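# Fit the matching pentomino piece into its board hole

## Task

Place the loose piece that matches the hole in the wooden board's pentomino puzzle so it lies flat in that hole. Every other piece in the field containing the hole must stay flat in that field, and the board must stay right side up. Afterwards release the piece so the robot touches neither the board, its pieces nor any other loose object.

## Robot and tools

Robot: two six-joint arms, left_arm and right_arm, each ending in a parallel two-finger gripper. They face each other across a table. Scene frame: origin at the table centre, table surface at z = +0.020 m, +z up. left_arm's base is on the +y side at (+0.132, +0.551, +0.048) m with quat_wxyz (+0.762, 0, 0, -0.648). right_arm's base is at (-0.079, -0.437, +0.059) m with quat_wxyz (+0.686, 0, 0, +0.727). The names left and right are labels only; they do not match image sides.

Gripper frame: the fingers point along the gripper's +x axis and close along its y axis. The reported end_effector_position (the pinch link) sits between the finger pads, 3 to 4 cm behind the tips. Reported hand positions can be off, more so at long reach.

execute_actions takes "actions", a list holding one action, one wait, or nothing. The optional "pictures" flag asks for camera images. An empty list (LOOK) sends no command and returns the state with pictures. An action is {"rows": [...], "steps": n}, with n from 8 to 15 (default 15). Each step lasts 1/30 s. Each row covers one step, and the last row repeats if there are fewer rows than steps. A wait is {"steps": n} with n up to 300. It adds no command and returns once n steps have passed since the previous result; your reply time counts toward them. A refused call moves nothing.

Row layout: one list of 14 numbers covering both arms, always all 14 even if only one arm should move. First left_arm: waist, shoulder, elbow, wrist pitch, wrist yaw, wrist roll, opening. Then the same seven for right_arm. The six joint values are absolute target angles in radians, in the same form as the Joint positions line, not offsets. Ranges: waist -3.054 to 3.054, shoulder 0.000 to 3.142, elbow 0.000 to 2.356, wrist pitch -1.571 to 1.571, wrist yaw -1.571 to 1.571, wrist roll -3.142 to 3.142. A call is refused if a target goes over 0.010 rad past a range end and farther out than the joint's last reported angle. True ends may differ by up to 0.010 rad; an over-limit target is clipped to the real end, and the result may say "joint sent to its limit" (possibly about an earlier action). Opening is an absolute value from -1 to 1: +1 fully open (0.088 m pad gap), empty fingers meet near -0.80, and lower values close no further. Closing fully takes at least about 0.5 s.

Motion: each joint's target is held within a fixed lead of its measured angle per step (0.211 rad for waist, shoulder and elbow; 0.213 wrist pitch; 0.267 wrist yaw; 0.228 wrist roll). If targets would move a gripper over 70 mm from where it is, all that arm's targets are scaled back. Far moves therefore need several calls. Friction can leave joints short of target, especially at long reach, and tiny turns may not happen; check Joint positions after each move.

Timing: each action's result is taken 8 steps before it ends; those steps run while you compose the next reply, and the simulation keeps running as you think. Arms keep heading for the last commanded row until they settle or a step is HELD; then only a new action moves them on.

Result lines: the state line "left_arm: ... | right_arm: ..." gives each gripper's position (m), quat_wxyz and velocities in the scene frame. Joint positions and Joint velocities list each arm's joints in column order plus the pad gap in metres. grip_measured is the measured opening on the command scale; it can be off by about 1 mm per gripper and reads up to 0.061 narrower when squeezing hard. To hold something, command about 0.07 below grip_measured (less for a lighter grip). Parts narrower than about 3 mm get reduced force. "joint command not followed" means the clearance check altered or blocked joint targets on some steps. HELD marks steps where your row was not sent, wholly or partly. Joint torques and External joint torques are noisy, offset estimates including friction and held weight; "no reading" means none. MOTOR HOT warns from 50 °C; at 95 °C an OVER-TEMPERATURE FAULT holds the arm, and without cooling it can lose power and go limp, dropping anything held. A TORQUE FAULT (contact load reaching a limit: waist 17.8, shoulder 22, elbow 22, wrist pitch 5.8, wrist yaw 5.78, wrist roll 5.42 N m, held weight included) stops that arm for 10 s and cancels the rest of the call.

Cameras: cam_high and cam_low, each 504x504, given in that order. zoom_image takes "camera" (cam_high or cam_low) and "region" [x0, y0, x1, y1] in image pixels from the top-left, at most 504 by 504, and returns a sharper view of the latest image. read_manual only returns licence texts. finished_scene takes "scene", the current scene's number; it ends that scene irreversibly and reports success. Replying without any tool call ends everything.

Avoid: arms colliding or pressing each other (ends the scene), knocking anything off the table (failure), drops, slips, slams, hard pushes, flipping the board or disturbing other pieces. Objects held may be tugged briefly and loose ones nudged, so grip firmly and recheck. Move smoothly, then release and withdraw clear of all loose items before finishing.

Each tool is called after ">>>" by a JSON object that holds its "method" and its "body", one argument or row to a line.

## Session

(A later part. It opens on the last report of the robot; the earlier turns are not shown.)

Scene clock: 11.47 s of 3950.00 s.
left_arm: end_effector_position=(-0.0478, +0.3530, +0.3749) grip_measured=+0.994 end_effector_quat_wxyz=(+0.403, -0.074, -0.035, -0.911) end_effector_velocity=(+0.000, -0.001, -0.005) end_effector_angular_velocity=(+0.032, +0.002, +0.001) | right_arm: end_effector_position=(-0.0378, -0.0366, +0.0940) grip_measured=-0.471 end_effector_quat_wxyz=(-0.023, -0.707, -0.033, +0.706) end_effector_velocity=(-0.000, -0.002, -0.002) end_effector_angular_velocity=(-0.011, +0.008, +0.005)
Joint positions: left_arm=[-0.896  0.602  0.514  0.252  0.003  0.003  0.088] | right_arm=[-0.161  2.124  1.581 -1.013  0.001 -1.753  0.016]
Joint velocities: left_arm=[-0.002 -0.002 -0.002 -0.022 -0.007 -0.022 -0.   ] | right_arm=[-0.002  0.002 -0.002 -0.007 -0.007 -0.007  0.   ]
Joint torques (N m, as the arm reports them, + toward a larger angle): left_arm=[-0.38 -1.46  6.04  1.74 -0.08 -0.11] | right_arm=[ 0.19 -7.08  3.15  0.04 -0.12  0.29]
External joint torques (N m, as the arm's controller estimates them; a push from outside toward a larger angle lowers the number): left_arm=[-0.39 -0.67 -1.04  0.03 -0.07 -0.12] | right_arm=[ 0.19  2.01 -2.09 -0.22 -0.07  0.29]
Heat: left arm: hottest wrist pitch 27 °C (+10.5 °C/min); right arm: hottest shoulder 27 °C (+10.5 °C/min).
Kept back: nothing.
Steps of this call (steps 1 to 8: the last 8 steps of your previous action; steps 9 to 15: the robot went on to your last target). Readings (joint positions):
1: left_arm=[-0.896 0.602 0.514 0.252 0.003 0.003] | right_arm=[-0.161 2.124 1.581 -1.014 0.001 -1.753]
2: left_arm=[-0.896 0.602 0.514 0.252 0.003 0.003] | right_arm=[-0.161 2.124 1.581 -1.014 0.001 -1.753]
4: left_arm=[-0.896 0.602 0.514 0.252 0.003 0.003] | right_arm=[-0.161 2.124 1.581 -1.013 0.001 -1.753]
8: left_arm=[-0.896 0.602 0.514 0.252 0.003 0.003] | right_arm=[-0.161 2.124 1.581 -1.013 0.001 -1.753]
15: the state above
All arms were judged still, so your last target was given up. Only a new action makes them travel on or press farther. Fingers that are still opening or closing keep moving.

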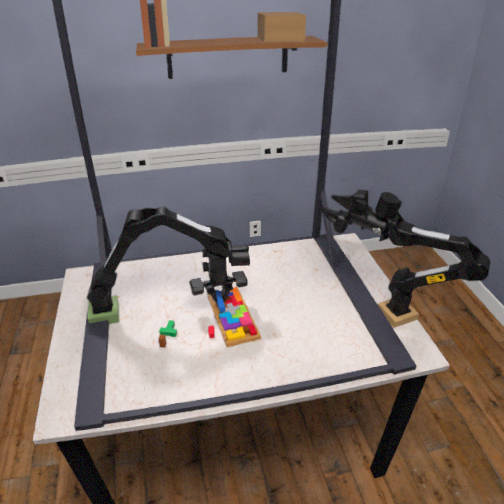

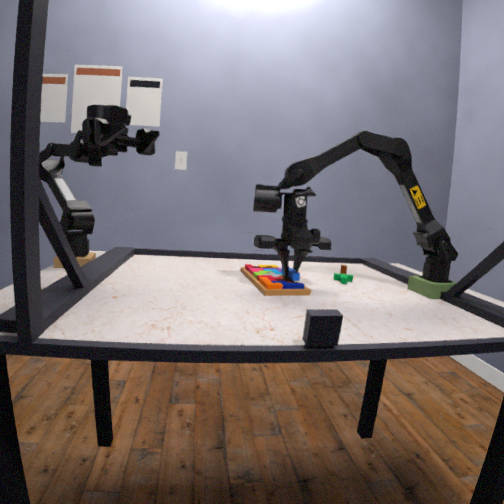

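>>> {"method": "execute_actions", "body": {
  "actions": [
    {"rows":[[-0.9,0.6,0.5,0.252,0,0,1,-0.15,2.112,1.565,-1.01,0,-1.74,-0.62]],"steps":15}
  ]
}}

>>> {"method": "execute_actions", "body": {
  "actions": [
    {"rows":[[-0.9,0.6,0.5,0.252,0,0,1,-0.15,2.135,1.545,-0.985,0,-1.74,-0.62]],"steps":15}
  ]
}}

>>> {"method": "execute_actions", "body": {
  "actions": [
    {"steps":15}
  ],
  "pictures": true
}}

>>> {"method": "zoom_image", "body": {
  "camera": "cam_high",
  "region": [190, 270, 270, 335]
}}

>>> {"method": "zoom_image", "body": {
  "camera": "cam_low",
  "region": [240, 240, 330, 310]
}}

Scene clock: 12.33 s of 3950.00 s.
left_arm: end_effector_position=(-0.0478, +0.3530, +0.3749) grip_measured=+0.994 end_effector_quat_wxyz=(+0.403, -0.074, -0.035, -0.911) end_effector_velocity=(+0.002, -0.001, +0.000) end_effector_angular_velocity=(+0.019, +0.017, +0.016) | right_arm: end_effector_position=(-0.0413, -0.0376, +0.0928) grip_measured=-0.471 end_effector_quat_wxyz=(-0.026, -0.707, -0.033, +0.706) end_effector_velocity=(-0.006, -0.002, -0.002) end_effector_angular_velocity=(-0.011, +0.009, +0.005)
Joint positions: left_arm=[-0.896  0.602  0.514  0.252  0.003  0.003  0.088] | right_arm=[-0.152  2.124  1.576 -1.013  0.001 -1.748  0.016]
Joint velocities: left_arm=[-0.002 -0.002  0.002 -0.007 -0.022 -0.022 -0.   ] | right_arm=[ 0.012  0.002 -0.002 -0.007 -0.007  0.007 -0.   ]
Joint torques (N m, as the arm reports them, + toward a larger angle): left_arm=[-0.42 -1.4   6.01  1.74 -0.07 -0.1 ] | right_arm=[ 0.04 -9.8   2.93  0.01 -0.12  0.25]
External joint torques (N m, as the arm's controller estimates them; a push from outside toward a larger angle lowers the number): left_arm=[-0.44 -0.6  -1.11  0.01 -0.06 -0.1 ] | right_arm=[ 0.15 -0.62 -2.35 -0.27 -0.08  0.25]
Heat: left arm: hottest wrist pitch 27 °C (+9.7 °C/min); right arm: hottest shoulder 28 °C (+14.6 °C/min).
Steps of this call (steps 1 to 19: nothing new was sent; steps 20 to 26: the first 7 steps of this action). Readings (joint positions):
20: left_arm=[-0.896 0.602 0.514 0.252 0.003 0.003] | right_arm=[-0.160 2.124 1.580 -1.013 0.001 -1.751]
21: left_arm=[-0.896 0.602 0.514 0.252 0.003 0.003] | right_arm=[-0.159 2.124 1.579 -1.013 0.001 -1.750]
23: left_arm=[-0.896 0.602 0.514 0.252 0.003 0.003] | right_arm=[-0.156 2.124 1.577 -1.013 0.001 -1.748]
26: the state above

Scene clock: 12.83 s of 3950.00 s.
left_arm: end_effector_position=(-0.0478, +0.3530, +0.3749) grip_measured=+0.994 end_effector_quat_wxyz=(+0.403, -0.074, -0.035, -0.911) end_effector_velocity=(+0.000, -0.001, -0.005) end_effector_angular_velocity=(+0.022, -0.008, +0.004) | right_arm: end_effector_position=(-0.0413, -0.0369, +0.0892) grip_measured=-0.471 end_effector_quat_wxyz=(-0.023, -0.708, -0.035, +0.705) end_effector_velocity=(-0.002, -0.003, +0.001) end_effector_angular_velocity=(-0.007, +0.008, +0.010)
Joint positions: left_arm=[-0.896  0.602  0.514  0.252  0.003  0.003  0.088] | right_arm=[-0.152  2.124  1.561 -0.989  0.001 -1.747  0.016]
Joint velocities: left_arm=[-0.002 -0.002 -0.002 -0.022 -0.007 -0.007 -0.   ] | right_arm=[ 0.002 -0.007 -0.007 -0.007 -0.007 -0.007 -0.   ]
Joint torques (N m, as the arm reports them, + toward a larger angle): left_arm=[-0.42 -1.4   6.01  1.73 -0.07 -0.1 ] | right_arm=[ 0.07 -7.01  2.69  0.03 -0.06  0.25]
External joint torques (N m, as the arm's controller estimates them; a push from outside toward a larger angle lowers the number): left_arm=[-0.41 -0.59 -1.09  0.01 -0.08 -0.11] | right_arm=[ 0.1   2.3  -2.68 -0.28 -0.01  0.25]
Heat: left arm: hottest wrist pitch 27 °C (+9.4 °C/min); right arm: hottest shoulder 28 °C (+14.0 °C/min).
Steps of this call (steps 1 to 8: the last 8 steps of your previous action; steps 9 to 15: the first 7 steps of this action). Readings (joint positions):
9: left_arm=[-0.896 0.602 0.514 0.252 0.003 0.003] | right_arm=[-0.152 2.124 1.571 -1.005 0.001 -1.747]
10: left_arm=[-0.896 0.602 0.514 0.252 0.003 0.003] | right_arm=[-0.152 2.124 1.567 -0.999 0.001 -1.747]
12: left_arm=[-0.896 0.602 0.514 0.252 0.003 0.003] | right_arm=[-0.152 2.124 1.562 -0.993 0.001 -1.747]
15: the state above

Scene clock: 13.33 s of 3950.00 s.
left_arm: end_effector_position=(-0.0478, +0.3530, +0.3749) grip_measured=+0.994 end_effector_quat_wxyz=(+0.403, -0.074, -0.035, -0.911) end_effector_velocity=(+0.000, -0.000, -0.002) end_effector_angular_velocity=(+0.011, +0.001, +0.004) | right_arm: end_effector_position=(-0.0414, -0.0368, +0.0890) grip_measured=-0.471 end_effector_quat_wxyz=(-0.022, -0.708, -0.036, +0.705) end_effector_velocity=(+0.002, -0.003, -0.002) end_effector_angular_velocity=(-0.011, +0.009, -0.015)
Joint positions: left_arm=[-0.896  0.602  0.514  0.252  0.003  0.003  0.088] | right_arm=[-0.152  2.124  1.56  -0.988  0.001 -1.747  0.016]
Joint velocities: left_arm=[-0.002 -0.002 -0.002 -0.007 -0.007 -0.007 -0.   ] | right_arm=[-0.007  0.002 -0.002 -0.007 -0.007  0.007 -0.   ]
Joint torques (N m, as the arm reports them, + toward a larger angle): left_arm=[-0.42 -1.43  6.    1.74 -0.07 -0.1 ] | right_arm=[ 0.21 -7.4   2.61  0.05 -0.13  0.27]
External joint torques (N m, as the arm's controller estimates them; a push from outside toward a larger angle lowers the number): left_arm=[-0.42 -0.64 -1.07  0.02 -0.08 -0.11] | right_arm=[ 0.28  1.65 -2.64 -0.25 -0.09  0.27]
Heat: left arm: hottest wrist pitch 27 °C (+9.0 °C/min); right arm: hottest shoulder 28 °C (+13.5 °C/min).
Kept back: nothing.
Steps of this call (steps 1 to 8: the last 8 steps of your previous action; steps 9 to 15: the robot went on to your last target). Readings (joint positions):
1: left_arm=[-0.896 0.602 0.514 0.252 0.003 0.003] | right_arm=[-0.152 2.124 1.561 -0.989 0.001 -1.747]
2: left_arm=[-0.896 0.602 0.514 0.252 0.003 0.003] | right_arm=[-0.152 2.124 1.561 -0.989 0.001 -1.747]
4: left_arm=[-0.896 0.602 0.514 0.252 0.003 0.003] | right_arm=[-0.152 2.124 1.561 -0.988 0.001 -1.747]
8: left_arm=[-0.896 0.602 0.514 0.252 0.003 0.003] | right_arm=[-0.152 2.124 1.560 -0.988 0.001 -1.747]
15: the state above
All arms were judged still, so your last target was given up. Only a new action makes them travel on or press farther. Fingers that are still opening or closing keep moving.

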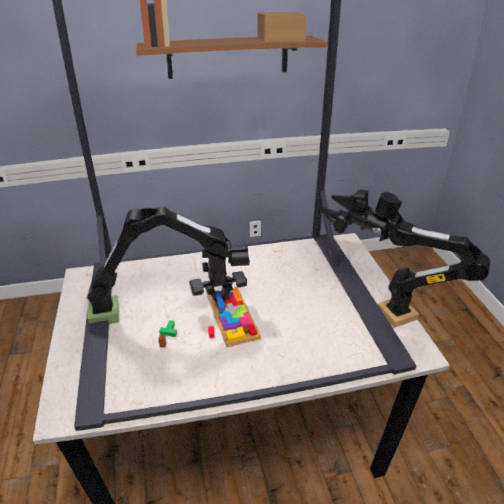

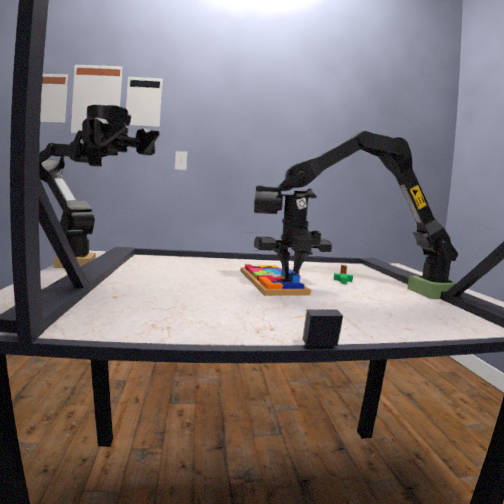

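Region (190, 270, 270, 335) of cam_high's 504x504 image, scaled by 6.300, with more detail than that image has; it fills the top 410 rows of this view, and the rest is white.

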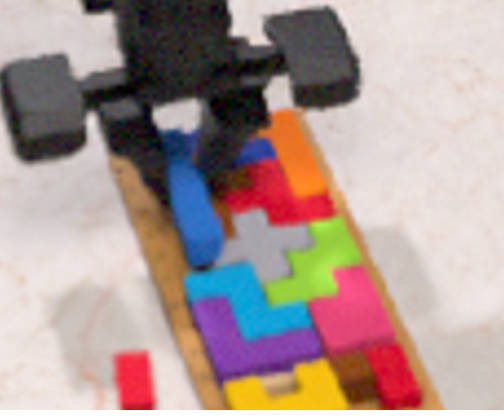

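Region (240, 240, 330, 310) of cam_low's 504x504 image, scaled by 5.600, with more detail than that image has.

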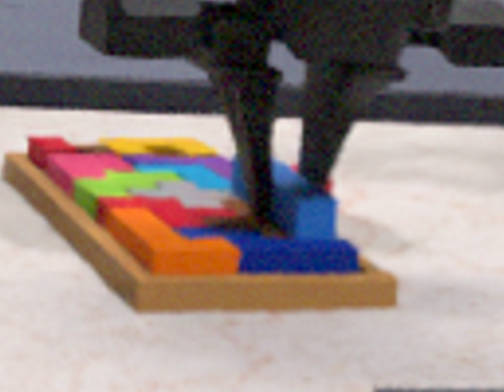

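>>> {"method": "execute_actions", "body": {
  "actions": [
    {"rows":[[-0.9,0.6,0.5,0.252,0,0,1,-0.152,2.09,1.545,-0.99,0,-1.74,-0.62],[-0.9,0.6,0.5,0.252,0,0,1,-0.152,2.09,1.545,-0.99,0,-1.74,-0.62],[-0.9,0.6,0.5,0.252,0,0,1,-0.152,2.09,1.545,-0.99,0,-1.74,-0.62],[-0.9,0.6,0.5,0.252,0,0,1,-0.152,2.09,1.545,-0.99,0,-1.74,-0.62],[-0.9,0.6,0.5,0.252,0,0,1,-0.152,2.09,1.525,-0.995,0,-1.74,-0.62]],"steps":15}
  ]
}}

>>> {"method": "execute_actions", "body": {
  "actions": [
    {"steps":15}
  ],
  "pictures": true
}}

>>> {"method": "zoom_image", "body": {
  "camera": "cam_high",
  "region": [190, 270, 270, 335]
}}

>>> {"method": "zoom_image", "body": {
  "camera": "cam_low",
  "region": [240, 240, 330, 310]
}}

Scene clock: 14.13 s of 3950.00 s.
left_arm: end_effector_position=(-0.0478, +0.3530, +0.3749) grip_measured=+0.994 end_effector_quat_wxyz=(+0.403, -0.074, -0.035, -0.911) end_effector_velocity=(-0.001, +0.002, -0.003) end_effector_angular_velocity=(+0.019, +0.010, -0.013) | right_arm: end_effector_position=(-0.0419, -0.0413, +0.0916) grip_measured=-0.471 end_effector_quat_wxyz=(-0.023, -0.708, -0.035, +0.705) end_effector_velocity=(-0.006, -0.040, -0.016) end_effector_angular_velocity=(-0.117, +0.033, +0.005)
Joint positions: left_arm=[-0.896  0.602  0.514  0.252  0.003  0.003  0.088] | right_arm=[-0.152  2.107  1.543 -0.991  0.001 -1.747  0.016]
Joint velocities: left_arm=[-0.002 -0.007 -0.007 -0.007  0.007 -0.022  0.   ] | right_arm=[-0.002 -0.032 -0.115 -0.037 -0.022 -0.007 -0.   ]
Joint torques (N m, as the arm reports them, + toward a larger angle): left_arm=[-0.39 -1.43  6.05  1.74 -0.07 -0.1 ] | right_arm=[-0.25 -9.69  3.12 -0.26 -0.08  0.26]
External joint torques (N m, as the arm's controller estimates them; a push from outside toward a larger angle lowers the number): left_arm=[-0.38 -0.61 -1.03  0.02 -0.08 -0.11] | right_arm=[-0.26 -0.92 -2.13 -0.62 -0.02  0.25]
Heat: left arm: hottest wrist pitch 27 °C (+8.5 °C/min); right arm: hottest shoulder 28 °C (+12.7 °C/min).
Steps of this call (steps 1 to 17: nothing new was sent; steps 18 to 24: the first 7 steps of this action). Readings (joint positions):
18: left_arm=[-0.896 0.602 0.514 0.252 0.003 0.003] | right_arm=[-0.152 2.121 1.560 -0.988 0.001 -1.747]
19: left_arm=[-0.896 0.602 0.514 0.252 0.003 0.003] | right_arm=[-0.152 2.118 1.558 -0.988 0.001 -1.747]
21: left_arm=[-0.896 0.602 0.514 0.252 0.003 0.003] | right_arm=[-0.152 2.114 1.556 -0.988 0.001 -1.747]
24: the state above

Scene clock: 14.63 s of 3950.00 s.
left_arm: end_effector_position=(-0.0478, +0.3530, +0.3749) grip_measured=+0.994 end_effector_quat_wxyz=(+0.403, -0.074, -0.035, -0.911) end_effector_velocity=(+0.002, -0.001, +0.000) end_effector_angular_velocity=(-0.001, -0.004, +0.020) | right_arm: end_effector_position=(-0.0421, -0.0439, +0.0898) grip_measured=-0.471 end_effector_quat_wxyz=(-0.026, -0.707, -0.032, +0.706) end_effector_velocity=(+0.000, +0.003, +0.002) end_effector_angular_velocity=(+0.013, +0.006, +0.005)
Joint positions: left_arm=[-0.896  0.602  0.514  0.252  0.003  0.003  0.088] | right_arm=[-0.152  2.106  1.535 -0.992  0.001 -1.747  0.016]
Joint velocities: left_arm=[-0.002 -0.002  0.002 -0.007 -0.022  0.007  0.   ] | right_arm=[-0.002 -0.002  0.002  0.007 -0.007 -0.007 -0.   ]
Joint torques (N m, as the arm reports them, + toward a larger angle): left_arm=[-0.4  -1.41  6.07  1.75 -0.08 -0.09] | right_arm=[ 0.09 -9.85  3.12 -0.26 -0.09  0.27]
External joint torques (N m, as the arm's controller estimates them; a push from outside toward a larger angle lowers the number): left_arm=[-0.4  -0.54 -1.12 -0.01 -0.08 -0.1 ] | right_arm=[ 0.03 -0.82 -2.17 -0.54 -0.04  0.27]
Heat: left arm: hottest wrist pitch 28 °C (+12.3 °C/min); right arm: hottest shoulder 28 °C (+12.3 °C/min).
Kept back: nothing.
Steps of this call (steps 1 to 8: the last 8 steps of your previous action; steps 9 to 15: the robot went on to your last target). Readings (joint positions):
1: left_arm=[-0.896 0.602 0.514 0.252 0.003 0.003] | right_arm=[-0.152 2.106 1.541 -0.992 0.001 -1.747]
2: left_arm=[-0.896 0.602 0.514 0.252 0.003 0.003] | right_arm=[-0.152 2.106 1.538 -0.992 0.001 -1.747]
4: left_arm=[-0.896 0.602 0.514 0.252 0.003 0.003] | right_arm=[-0.152 2.106 1.536 -0.992 0.001 -1.747]
8: left_arm=[-0.896 0.602 0.514 0.252 0.003 0.003] | right_arm=[-0.152 2.106 1.535 -0.992 0.001 -1.747]
15: the state above
All arms were judged still, so your last target was given up. Only a new action makes them travel on or press farther. Fingers that are still opening or closing keep moving.

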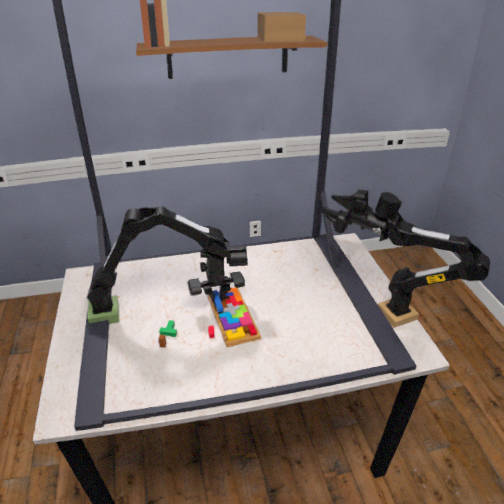

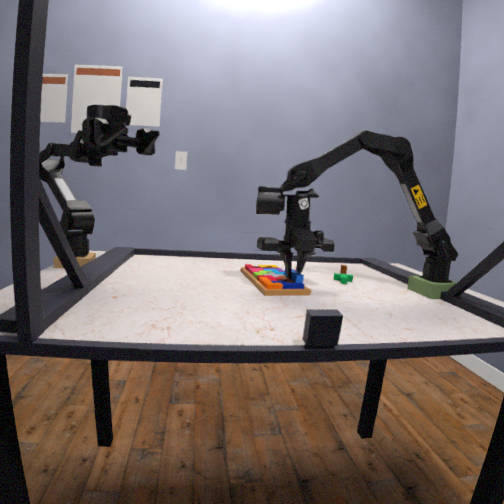

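Region (190, 270, 270, 335) of cam_high's 504x504 image, scaled by 6.300, with more detail than that image has; it fills the top 410 rows of this view, and the rest is white.

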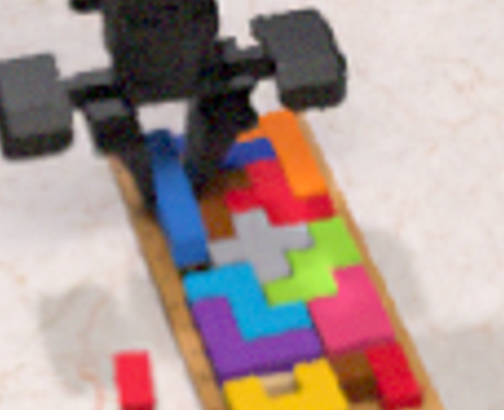

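Region (240, 240, 330, 310) of cam_low's 504x504 image, scaled by 5.600, with more detail than that image has.

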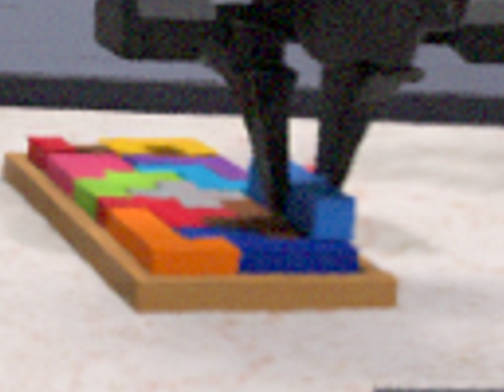

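>>> {"method": "execute_actions", "body": {
  "actions": [
    {"rows":[[-0.9,0.6,0.5,0.252,0,0,1,-0.152,2.13,1.515,-0.965,0,-1.74,-0.62]],"steps":15}
  ]
}}

>>> {"method": "execute_actions", "body": {
  "actions": [
    {"steps":15}
  ],
  "pictures": true
}}

>>> {"method": "zoom_image", "body": {
  "camera": "cam_high",
  "region": [190, 270, 270, 335]
}}

>>> {"method": "zoom_image", "body": {
  "camera": "cam_low",
  "region": [240, 240, 330, 310]
}}

Scene clock: 15.43 s of 3950.00 s.
left_arm: end_effector_position=(-0.0478, +0.3530, +0.3749) grip_measured=+0.994 end_effector_quat_wxyz=(+0.403, -0.074, -0.035, -0.911) end_effector_velocity=(-0.001, +0.000, +0.002) end_effector_angular_velocity=(-0.019, -0.010, +0.003) | right_arm: end_effector_position=(-0.0421, -0.0416, +0.0875) grip_measured=-0.471 end_effector_quat_wxyz=(-0.023, -0.707, -0.035, +0.706) end_effector_velocity=(+0.000, +0.004, +0.000) end_effector_angular_velocity=(+0.023, +0.005, -0.010)
Joint positions: left_arm=[-0.896  0.602  0.514  0.252  0.003  0.003  0.088] | right_arm=[-0.152  2.109  1.53  -0.973 -0.    -1.747  0.016]
Joint velocities: left_arm=[-0.007  0.002  0.002  0.007 -0.007  0.022 -0.   ] | right_arm=[-0.002 -0.002 -0.002  0.022 -0.007  0.007 -0.   ]
Joint torques (N m, as the arm reports them, + toward a larger angle): left_arm=[-0.41 -1.44  6.05  1.74 -0.07 -0.1 ] | right_arm=[ 0.02 -6.06  2.67  0.28 -0.11  0.25]
External joint torques (N m, as the arm's controller estimates them; a push from outside toward a larger angle lowers the number): left_arm=[-0.38 -0.63 -1.13  0.   -0.09 -0.11] | right_arm=[ 0.01  3.03 -2.66 -0.03 -0.05  0.25]
Heat: left arm: hottest wrist pitch 28 °C (+11.7 °C/min); right arm: hottest shoulder 28 °C (+11.7 °C/min).
Steps of this call (steps 1 to 17: nothing new was sent; steps 18 to 24: the first 7 steps of this action). Readings (joint positions):
18: left_arm=[-0.896 0.602 0.514 0.252 0.003 0.003] | right_arm=[-0.152 2.107 1.533 -0.989 0.001 -1.747]
19: left_arm=[-0.896 0.602 0.514 0.252 0.003 0.003] | right_arm=[-0.152 2.107 1.531 -0.983 0.001 -1.747]
21: left_arm=[-0.896 0.602 0.514 0.252 0.003 0.003] | right_arm=[-0.152 2.109 1.530 -0.978 0.001 -1.747]
24: the state above

Scene clock: 15.93 s of 3950.00 s.
left_arm: end_effector_position=(-0.0478, +0.3530, +0.3749) grip_measured=+0.994 end_effector_quat_wxyz=(+0.403, -0.074, -0.035, -0.911) end_effector_velocity=(+0.002, -0.002, -0.002) end_effector_angular_velocity=(+0.003, -0.008, +0.020) | right_arm: end_effector_position=(-0.0421, -0.0416, +0.0874) grip_measured=-0.471 end_effector_quat_wxyz=(-0.023, -0.707, -0.036, +0.706) end_effector_velocity=(+0.003, -0.006, +0.000) end_effector_angular_velocity=(-0.023, -0.005, -0.000)
Joint positions: left_arm=[-0.896  0.602  0.514  0.252  0.003  0.003  0.088] | right_arm=[-0.152  2.109  1.529 -0.973 -0.    -1.747  0.016]
Joint velocities: left_arm=[-0.002 -0.002 -0.002 -0.007 -0.022  0.007 -0.   ] | right_arm=[-0.007 -0.002 -0.002 -0.022  0.007 -0.007 -0.   ]
Joint torques (N m, as the arm reports them, + toward a larger angle): left_arm=[-0.4  -1.44  6.04  1.74 -0.08 -0.1 ] | right_arm=[-0.09 -5.85  2.81  0.49 -0.08  0.3 ]
External joint torques (N m, as the arm's controller estimates them; a push from outside toward a larger angle lowers the number): left_arm=[-0.41 -0.62 -1.09  0.   -0.08 -0.11] | right_arm=[-0.03  3.16 -2.41  0.22 -0.03  0.3 ]
Heat: left arm: hottest wrist pitch 28 °C (+11.3 °C/min); right arm: hottest shoulder 28 °C (+11.3 °C/min).
Kept back: nothing.
Steps of this call (steps 1 to 8: the last 8 steps of your previous action; steps 9 to 15: the robot went on to your last target). Readings (joint positions):
1: left_arm=[-0.896 0.602 0.514 0.252 0.003 0.003] | right_arm=[-0.152 2.109 1.530 -0.973 -0.000 -1.747]
2: left_arm=[-0.896 0.602 0.514 0.252 0.003 0.003] | right_arm=[-0.152 2.109 1.529 -0.973 -0.000 -1.747]
4: left_arm=[-0.896 0.602 0.514 0.252 0.003 0.003] | right_arm=[-0.152 2.109 1.529 -0.973 -0.000 -1.747]
8: left_arm=[-0.896 0.602 0.514 0.252 0.003 0.003] | right_arm=[-0.152 2.109 1.529 -0.973 -0.000 -1.747]
15: the state above
All arms were judged still, so your last target was given up. Only a new action makes them travel on or press farther. Fingers that are still opening or closing keep moving.

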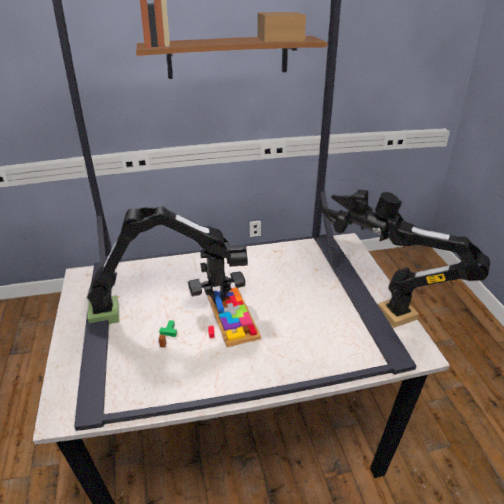

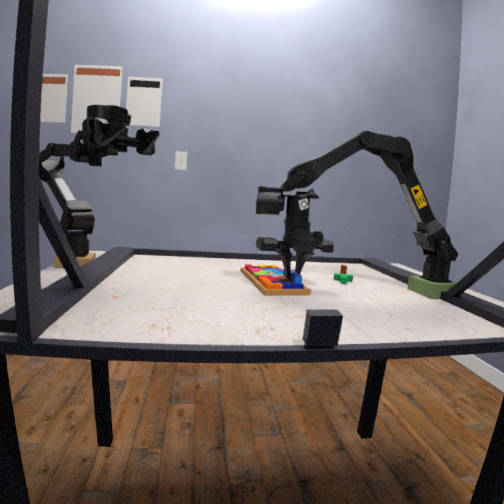

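Region (190, 270, 270, 335) of cam_high's 504x504 image, scaled by 6.300, with more detail than that image has; it fills the top 410 rows of this view, and the rest is white.

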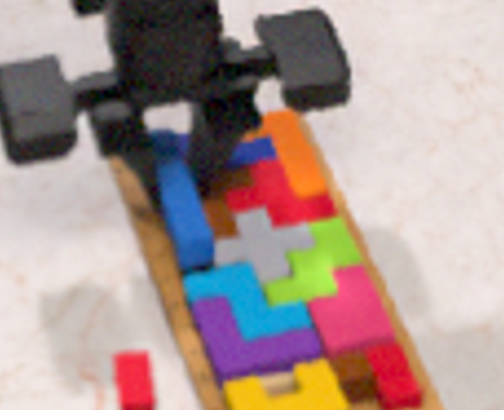

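Region (240, 240, 330, 310) of cam_low's 504x504 image, scaled by 5.600, with more detail than that image has.

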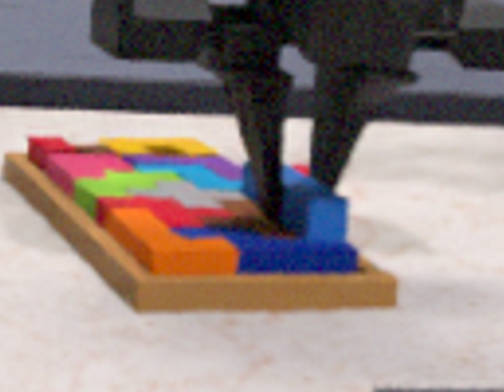

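>>> {"method": "execute_actions", "body": {
  "actions": [
    {"rows":[[-0.9,0.6,0.5,0.252,0,0,1,-0.168,2.10,1.51,-0.975,0,-1.755,-0.62]],"steps":15}
  ]
}}

>>> {"method": "execute_actions", "body": {
  "actions": [
    {"rows":[[-0.9,0.6,0.5,0.252,0,0,1,-0.168,2.12,1.495,-0.955,0,-1.755,-0.62]],"steps":15}
  ]
}}

>>> {"method": "execute_actions", "body": {
  "actions": [
    {"steps":12}
  ],
  "pictures": true
}}

>>> {"method": "zoom_image", "body": {
  "camera": "cam_high",
  "region": [190, 270, 270, 335]
}}

>>> {"method": "zoom_image", "body": {
  "camera": "cam_low",
  "region": [240, 240, 330, 310]
}}

Scene clock: 16.60 s of 3950.00 s.
left_arm: end_effector_position=(-0.0478, +0.3530, +0.3749) grip_measured=+0.994 end_effector_quat_wxyz=(+0.403, -0.074, -0.035, -0.911) end_effector_velocity=(+0.001, -0.003, -0.006) end_effector_angular_velocity=(+0.027, -0.010, +0.018) | right_arm: end_effector_position=(-0.0387, -0.0426, +0.0873) grip_measured=-0.471 end_effector_quat_wxyz=(-0.019, -0.706, -0.032, +0.707) end_effector_velocity=(+0.003, -0.005, +0.002) end_effector_angular_velocity=(-0.005, +0.022, +0.005)
Joint positions: left_arm=[-0.896  0.602  0.514  0.252  0.003  0.003  0.088] | right_arm=[-0.162  2.107  1.527 -0.973 -0.005 -1.747  0.016]
Joint velocities: left_arm=[-0.002  0.002 -0.002 -0.022 -0.022 -0.007 -0.   ] | right_arm=[-0.017 -0.012 -0.012 -0.007 -0.022 -0.022 -0.   ]
Joint torques (N m, as the arm reports them, + toward a larger angle): left_arm=[-0.4  -1.42  6.05  1.74 -0.07 -0.1 ] | right_arm=[-0.41 -8.77  2.56 -0.29  0.09 -0.24]
External joint torques (N m, as the arm's controller estimates them; a push from outside toward a larger angle lowers the number): left_arm=[-0.39 -0.68 -0.97  0.04 -0.07 -0.11] | right_arm=[-0.49  0.22 -2.66 -0.56  0.16 -0.24]
Heat: left arm: hottest wrist pitch 28 °C (+10.8 °C/min); right arm: hottest shoulder 28 °C (+10.8 °C/min).
Steps of this call (steps 1 to 13: nothing new was sent; steps 14 to 20: the first 7 steps of this action). Readings (joint positions):
14: left_arm=[-0.896 0.602 0.514 0.252 0.003 0.003] | right_arm=[-0.152 2.109 1.528 -0.973 -0.001 -1.747]
15: left_arm=[-0.896 0.602 0.514 0.252 0.003 0.003] | right_arm=[-0.155 2.108 1.528 -0.973 -0.004 -1.747]
17: left_arm=[-0.896 0.602 0.514 0.252 0.003 0.003] | right_arm=[-0.159 2.108 1.527 -0.973 -0.005 -1.747]
20: the state above

Scene clock: 17.10 s of 3950.00 s.
left_arm: end_effector_position=(-0.0478, +0.3530, +0.3749) grip_measured=+0.994 end_effector_quat_wxyz=(+0.403, -0.074, -0.035, -0.911) end_effector_velocity=(-0.001, +0.001, -0.002) end_effector_angular_velocity=(+0.009, -0.000, -0.011) | right_arm: end_effector_position=(-0.0387, -0.0434, +0.0853) grip_measured=-0.471 end_effector_quat_wxyz=(-0.019, -0.706, -0.032, +0.707) end_effector_velocity=(-0.003, -0.005, -0.002) end_effector_angular_velocity=(-0.016, +0.009, +0.010)
Joint positions: left_arm=[-0.896  0.602  0.514  0.252  0.003  0.003  0.088] | right_arm=[-0.162  2.107  1.517 -0.963 -0.005 -1.748  0.016]
Joint velocities: left_arm=[-0.002 -0.002 -0.002 -0.007  0.007 -0.007 -0.   ] | right_arm=[ 0.002 -0.002 -0.012 -0.007 -0.007 -0.007 -0.   ]
Joint torques (N m, as the arm reports them, + toward a larger angle): left_arm=[-0.41 -1.44  6.05  1.74 -0.07 -0.1 ] | right_arm=[-0.53 -6.75  1.88  0.37  0.04 -0.2 ]
External joint torques (N m, as the arm's controller estimates them; a push from outside toward a larger angle lowers the number): left_arm=[-0.41 -0.65 -1.01  0.03 -0.07 -0.11] | right_arm=[-0.58  2.19 -3.33  0.08  0.1  -0.2 ]
Heat: left arm: hottest wrist pitch 28 °C (+10.5 °C/min); right arm: hottest shoulder 29 °C (+14.0 °C/min).
Steps of this call (steps 1 to 8: the last 8 steps of your previous action; steps 9 to 15: the first 7 steps of this action). Readings (joint positions):
9: left_arm=[-0.896 0.602 0.514 0.252 0.003 0.003] | right_arm=[-0.162 2.107 1.523 -0.970 -0.005 -1.748]
10: left_arm=[-0.896 0.602 0.514 0.252 0.003 0.003] | right_arm=[-0.162 2.107 1.520 -0.967 -0.005 -1.748]
12: left_arm=[-0.896 0.602 0.514 0.252 0.003 0.003] | right_arm=[-0.162 2.107 1.519 -0.965 -0.005 -1.748]
15: the state above

Scene clock: 17.50 s of 3950.00 s.
left_arm: end_effector_position=(-0.0478, +0.3530, +0.3749) grip_measured=+0.994 end_effector_quat_wxyz=(+0.403, -0.074, -0.035, -0.911) end_effector_velocity=(-0.003, +0.001, -0.003) end_effector_angular_velocity=(+0.013, -0.004, -0.016) | right_arm: end_effector_position=(-0.0387, -0.0433, +0.0854) grip_measured=-0.471 end_effector_quat_wxyz=(-0.019, -0.706, -0.033, +0.707) end_effector_velocity=(-0.001, -0.005, +0.002) end_effector_angular_velocity=(-0.015, +0.024, -0.014)
Joint positions: left_arm=[-0.896  0.602  0.514  0.252  0.003  0.003  0.088] | right_arm=[-0.162  2.107  1.517 -0.963 -0.005 -1.749  0.016]
Joint velocities: left_arm=[-0.007  0.002 -0.002 -0.007  0.007 -0.007  0.   ] | right_arm=[-0.007 -0.007 -0.002 -0.022 -0.022  0.007 -0.   ]
Joint torques (N m, as the arm reports them, + toward a larger angle): left_arm=[-0.4  -1.43  6.    1.74 -0.09 -0.09] | right_arm=[-0.41 -6.71  2.21  0.45  0.04 -0.2 ]
External joint torques (N m, as the arm's controller estimates them; a push from outside toward a larger angle lowers the number): left_arm=[-0.38 -0.65 -1.09  0.02 -0.09 -0.1 ] | right_arm=[-0.37  2.3  -3.03  0.17  0.1  -0.21]
Heat: left arm: hottest wrist pitch 28 °C (+10.3 °C/min); right arm: hottest shoulder 29 °C (+13.7 °C/min).
Kept back: nothing.
Steps of this call (steps 1 to 8: the last 8 steps of your previous action; steps 9 to 12: the robot went on to your last target). Readings (joint positions):
1: left_arm=[-0.896 0.602 0.514 0.252 0.003 0.003] | right_arm=[-0.162 2.107 1.517 -0.963 -0.005 -1.748]
2: left_arm=[-0.896 0.602 0.514 0.252 0.003 0.003] | right_arm=[-0.162 2.107 1.517 -0.963 -0.005 -1.748]
4: left_arm=[-0.896 0.602 0.514 0.252 0.003 0.003] | right_arm=[-0.162 2.107 1.517 -0.963 -0.005 -1.748]
8: left_arm=[-0.896 0.602 0.514 0.252 0.003 0.003] | right_arm=[-0.162 2.107 1.517 -0.963 -0.005 -1.749]
12: the state above

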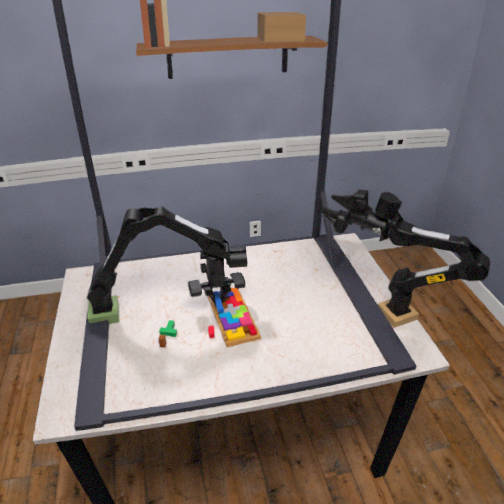

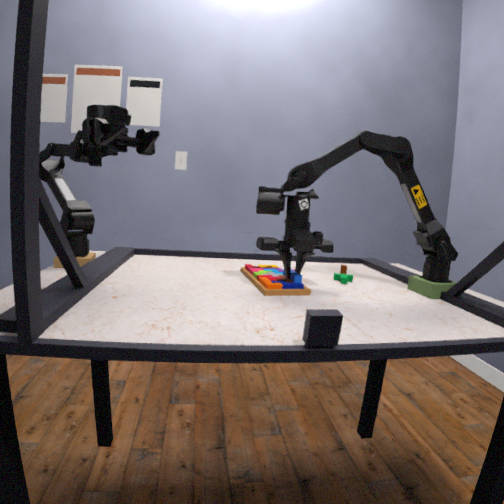

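Region (190, 270, 270, 335) of cam_high's 504x504 image, scaled by 6.300, with more detail than that image has; it fills the top 410 rows of this view, and the rest is white.

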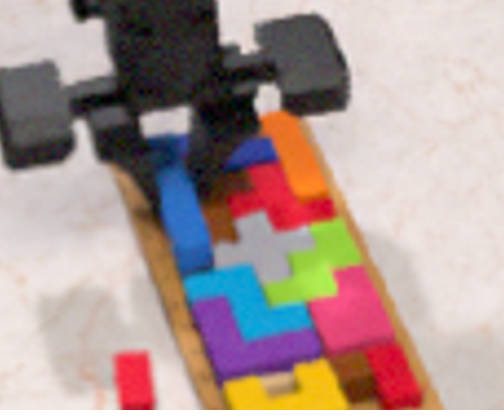

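Region (240, 240, 330, 310) of cam_low's 504x504 image, scaled by 5.600, with more detail than that image has.

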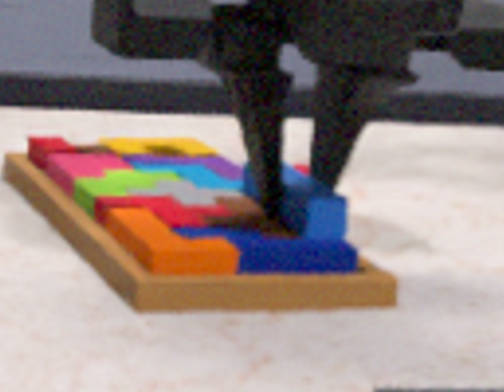

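>>> {"method": "execute_actions", "body": {
  "actions": [
    {"rows":[[-0.9,0.6,0.5,0.252,0,0,1,-0.162,2.105,1.52,-0.965,0,-1.748,-0.2]],"steps":15}
  ]
}}

>>> {"method": "execute_actions", "body": {
  "actions": [
    {"rows":[[-0.9,0.6,0.5,0.252,0,0,1,-0.162,2.03,1.54,-1.06,0,-1.748,-0.2]],"steps":15}
  ]
}}

>>> {"method": "execute_actions", "body": {
  "actions": [
    {"rows":[[-0.9,0.6,0.5,0.252,0,0,1,0.0,1.85,1.45,-1.1,0,-1.748,-0.8]],"steps":15}
  ]
}}

>>> {"method": "execute_actions", "body": {
  "actions": [
    {"steps":10}
  ],
  "pictures": true
}}

>>> {"method": "zoom_image", "body": {
  "camera": "cam_high",
  "region": [190, 270, 270, 335]
}}

>>> {"method": "zoom_image", "body": {
  "camera": "cam_low",
  "region": [240, 240, 330, 310]
}}

Scene clock: 18.37 s of 3950.00 s.
left_arm: end_effector_position=(-0.0478, +0.3530, +0.3749) grip_measured=+0.994 end_effector_quat_wxyz=(+0.403, -0.074, -0.035, -0.911) end_effector_velocity=(-0.000, +0.001, -0.001) end_effector_angular_velocity=(-0.007, -0.005, -0.004) | right_arm: end_effector_position=(-0.0381, -0.0449, +0.0863) grip_measured=-0.231 end_effector_quat_wxyz=(-0.021, -0.707, -0.031, +0.706) end_effector_velocity=(+0.001, -0.010, +0.003) end_effector_angular_velocity=(-0.042, -0.003, +0.005)
Joint positions: left_arm=[-0.896  0.602  0.514  0.252  0.003  0.003  0.088] | right_arm=[-0.162  2.104  1.517 -0.971 -0.    -1.749  0.028]
Joint velocities: left_arm=[ 0.002 -0.002 -0.007  0.007  0.007  0.007 -0.   ] | right_arm=[-0.002 -0.007  0.002 -0.051  0.007 -0.007  0.017]
Joint torques (N m, as the arm reports them, + toward a larger angle): left_arm=[-0.44 -1.41  6.05  1.75 -0.09 -0.1 ] | right_arm=[ 0.02 -7.89  4.16  0.33 -0.04  0.05]
External joint torques (N m, as the arm's controller estimates them; a push from outside toward a larger angle lowers the number): left_arm=[-0.45 -0.6  -1.05  0.02 -0.09 -0.11] | right_arm=[ 0.02  1.15 -1.15  0.04  0.02  0.04]
Heat: left arm: hottest wrist pitch 28 °C (+9.8 °C/min); right arm: hottest shoulder 29 °C (+13.1 °C/min).
Steps of this call (steps 1 to 15: the robot went on to your last target; steps 16 to 19: nothing new was sent; steps 20 to 26: the first 7 steps of this action). Readings (joint positions):
20: left_arm=[-0.896 0.602 0.514 0.252 0.003 0.003] | right_arm=[-0.162 2.105 1.517 -0.963 -0.005 -1.749]
21: left_arm=[-0.896 0.602 0.514 0.252 0.003 0.003] | right_arm=[-0.162 2.105 1.517 -0.963 -0.004 -1.749]
23: left_arm=[-0.896 0.602 0.514 0.252 0.003 0.003] | right_arm=[-0.162 2.104 1.517 -0.966 -0.001 -1.749]
26: the state above

Scene clock: 18.87 s of 3950.00 s.
left_arm: end_effector_position=(-0.0478, +0.3530, +0.3749) grip_measured=+0.994 end_effector_quat_wxyz=(+0.403, -0.074, -0.035, -0.911) end_effector_velocity=(-0.001, +0.002, -0.003) end_effector_angular_velocity=(+0.009, -0.000, -0.011) | right_arm: end_effector_position=(-0.0391, -0.0549, +0.1111) grip_measured=-0.203 end_effector_quat_wxyz=(-0.024, -0.707, -0.028, +0.706) end_effector_velocity=(-0.002, +0.002, +0.063) end_effector_angular_velocity=(+0.097, +0.012, +0.005)
Joint positions: left_arm=[-0.896  0.602  0.514  0.252  0.003  0.003  0.088] | right_arm=[-0.162  2.044  1.529 -1.05   0.    -1.749  0.029]
Joint velocities: left_arm=[-0.002 -0.007 -0.007 -0.007  0.007 -0.007 -0.   ] | right_arm=[-0.002 -0.134  0.056 -0.095 -0.022 -0.007 -0.   ]
Joint torques (N m, as the arm reports them, + toward a larger angle): left_arm=[-0.4  -1.43  6.04  1.74 -0.08 -0.1 ] | right_arm=[ 0.   -8.21  5.03 -0.35 -0.12  0.03]
External joint torques (N m, as the arm's controller estimates them; a push from outside toward a larger angle lowers the number): left_arm=[-0.39 -0.59 -1.06  0.01 -0.08 -0.11] | right_arm=[-0.01 -0.48  0.3  -0.54 -0.06  0.03]
Heat: left arm: hottest wrist pitch 28 °C (+9.5 °C/min); right arm: hottest shoulder 29 °C (+12.7 °C/min).
Steps of this call (steps 1 to 8: the last 8 steps of your previous action; steps 9 to 15: the first 7 steps of this action). Readings (joint positions):
9: left_arm=[-0.896 0.602 0.514 0.252 0.003 0.003] | right_arm=[-0.162 2.094 1.519 -0.985 0.000 -1.749]
10: left_arm=[-0.896 0.602 0.514 0.252 0.003 0.003] | right_arm=[-0.162 2.086 1.520 -1.011 0.000 -1.749]
12: left_arm=[-0.896 0.602 0.514 0.252 0.003 0.003] | right_arm=[-0.162 2.065 1.520 -1.040 0.000 -1.749]
15: the state above

Scene clock: 19.37 s of 3950.00 s.
left_arm: end_effector_position=(-0.0478, +0.3530, +0.3749) grip_measured=+0.994 end_effector_quat_wxyz=(+0.403, -0.074, -0.035, -0.911) end_effector_velocity=(-0.001, +0.002, +0.001) end_effector_angular_velocity=(-0.011, -0.001, -0.008) | right_arm: end_effector_position=(-0.1045, -0.0746, +0.1608) grip_measured=-0.750 end_effector_quat_wxyz=(+0.056, +0.701, +0.117, -0.701) end_effector_velocity=(-0.055, -0.008, +0.126) end_effector_angular_velocity=(+0.343, +0.031, +0.142)
Joint positions: left_arm=[-0.896  0.602  0.514  0.252  0.003  0.003  0.088] | right_arm=[ 0.01   1.86   1.469 -1.095 -0.005 -1.749  0.002]
Joint velocities: left_arm=[-0.002 -0.002 -0.002  0.007  0.007  0.007 -0.   ] | right_arm=[ 0.149 -0.369 -0.002 -0.022 -0.007  0.007 -0.033]
Joint torques (N m, as the arm reports them, + toward a larger angle): left_arm=[-0.42 -1.44  6.02  1.75 -0.07 -0.1 ] | right_arm=[-2.28 -5.19  2.65 -0.18  0.08  0.06]
External joint torques (N m, as the arm's controller estimates them; a push from outside toward a larger angle lowers the number): left_arm=[-0.41 -0.57 -1.17 -0.01 -0.08 -0.11] | right_arm=[-0.24  0.19 -1.54 -0.52 -0.1   0.04]
Heat: left arm: hottest wrist pitch 28 °C (+9.3 °C/min); right arm: hottest shoulder 29 °C (+12.4 °C/min).
Steps of this call (steps 1 to 8: the last 8 steps of your previous action; steps 9 to 15: the first 7 steps of this action). Readings (joint positions):
9: left_arm=[-0.896 0.602 0.514 0.252 0.003 0.003] | right_arm=[-0.151 2.017 1.519 -1.056 0.009 -1.749]
10: left_arm=[-0.896 0.602 0.514 0.252 0.003 0.003] | right_arm=[-0.125 1.990 1.498 -1.074 0.011 -1.749]
12: left_arm=[-0.896 0.602 0.514 0.252 0.003 0.003] | right_arm=[-0.050 1.924 1.470 -1.094 0.001 -1.749]
15: the state above

Scene clock: 19.70 s of 3950.00 s.
left_arm: end_effector_position=(-0.0478, +0.3530, +0.3749) grip_measured=+0.994 end_effector_quat_wxyz=(+0.403, -0.074, -0.035, -0.911) end_effector_velocity=(+0.000, -0.000, -0.002) end_effector_angular_velocity=(+0.001, -0.009, +0.006) | right_arm: end_effector_position=(-0.1006, -0.0775, +0.1616) grip_measured=-0.796 end_effector_quat_wxyz=(+0.054, +0.703, +0.113, -0.700) end_effector_velocity=(-0.002, -0.002, -0.002) end_effector_angular_velocity=(-0.004, +0.021, +0.007)
Joint positions: left_arm=[-0.896  0.602  0.514  0.252  0.003  0.003  0.088] | right_arm=[ 0.001  1.85   1.46  -1.098 -0.001 -1.749  0.   ]
Joint velocities: left_arm=[-0.002 -0.002 -0.002 -0.007 -0.007  0.007 -0.   ] | right_arm=[-0.002 -0.002 -0.012  0.007 -0.022 -0.007  0.   ]
Joint torques (N m, as the arm reports them, + toward a larger angle): left_arm=[-0.45 -1.44  6.    1.74 -0.07 -0.11] | right_arm=[-0.03 -6.75  3.3  -0.1   0.04  0.05]
External joint torques (N m, as the arm's controller estimates them; a push from outside toward a larger angle lowers the number): left_arm=[-0.44 -0.6  -1.17 -0.01 -0.08 -0.12] | right_arm=[-0.06  0.85 -2.25 -0.49  0.1   0.05]
Heat: left arm: hottest wrist pitch 28 °C (+9.1 °C/min); right arm: hottest shoulder 29 °C (+12.2 °C/min).
Kept back: nothing.
Steps of this call (steps 1 to 8: the last 8 steps of your previous action; steps 9 to 10: the robot went on to your last target). Readings (joint positions):
1: left_arm=[-0.896 0.602 0.514 0.252 0.003 0.003] | right_arm=[0.011 1.852 1.469 -1.095 -0.005 -1.749]
2: left_arm=[-0.896 0.602 0.514 0.252 0.003 0.003] | right_arm=[0.009 1.850 1.469 -1.095 -0.004 -1.749]
4: left_arm=[-0.896 0.602 0.514 0.252 0.003 0.003] | right_arm=[0.004 1.850 1.465 -1.096 -0.002 -1.749]
8: left_arm=[-0.896 0.602 0.514 0.252 0.003 0.003] | right_arm=[0.001 1.850 1.460 -1.098 -0.001 -1.749]
10: the state above

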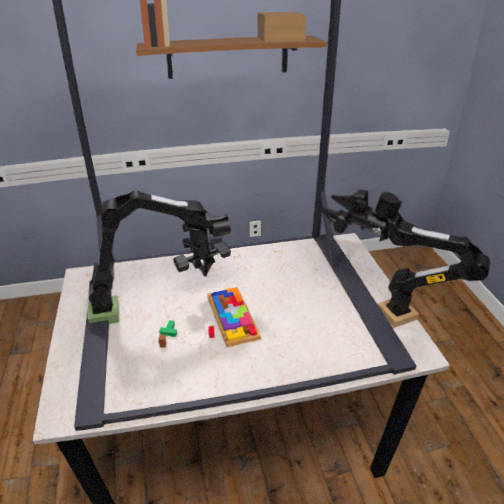

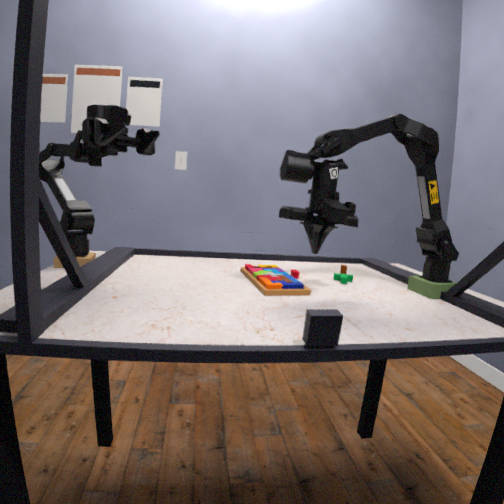

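Region (190, 270, 270, 335) of cam_high's 504x504 image, scaled by 6.300, with more detail than that image has; it fills the top 410 rows of this view, and the rest is white.

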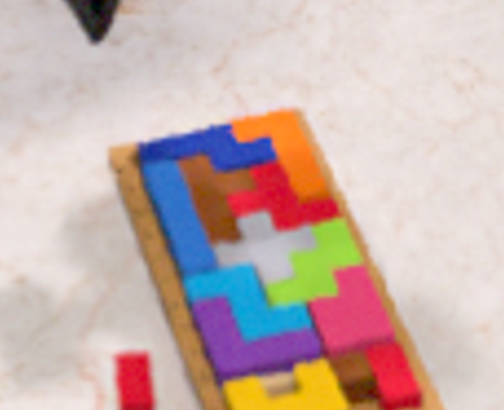

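Region (240, 240, 330, 310) of cam_low's 504x504 image, scaled by 5.600, with more detail than that image has.

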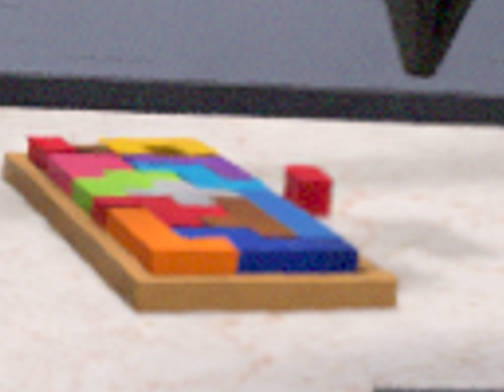

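Dropped in flat.

>>> {"method": "finished_scene", "body": {
  "scene": 2
}}

The scene is finished: the task was done.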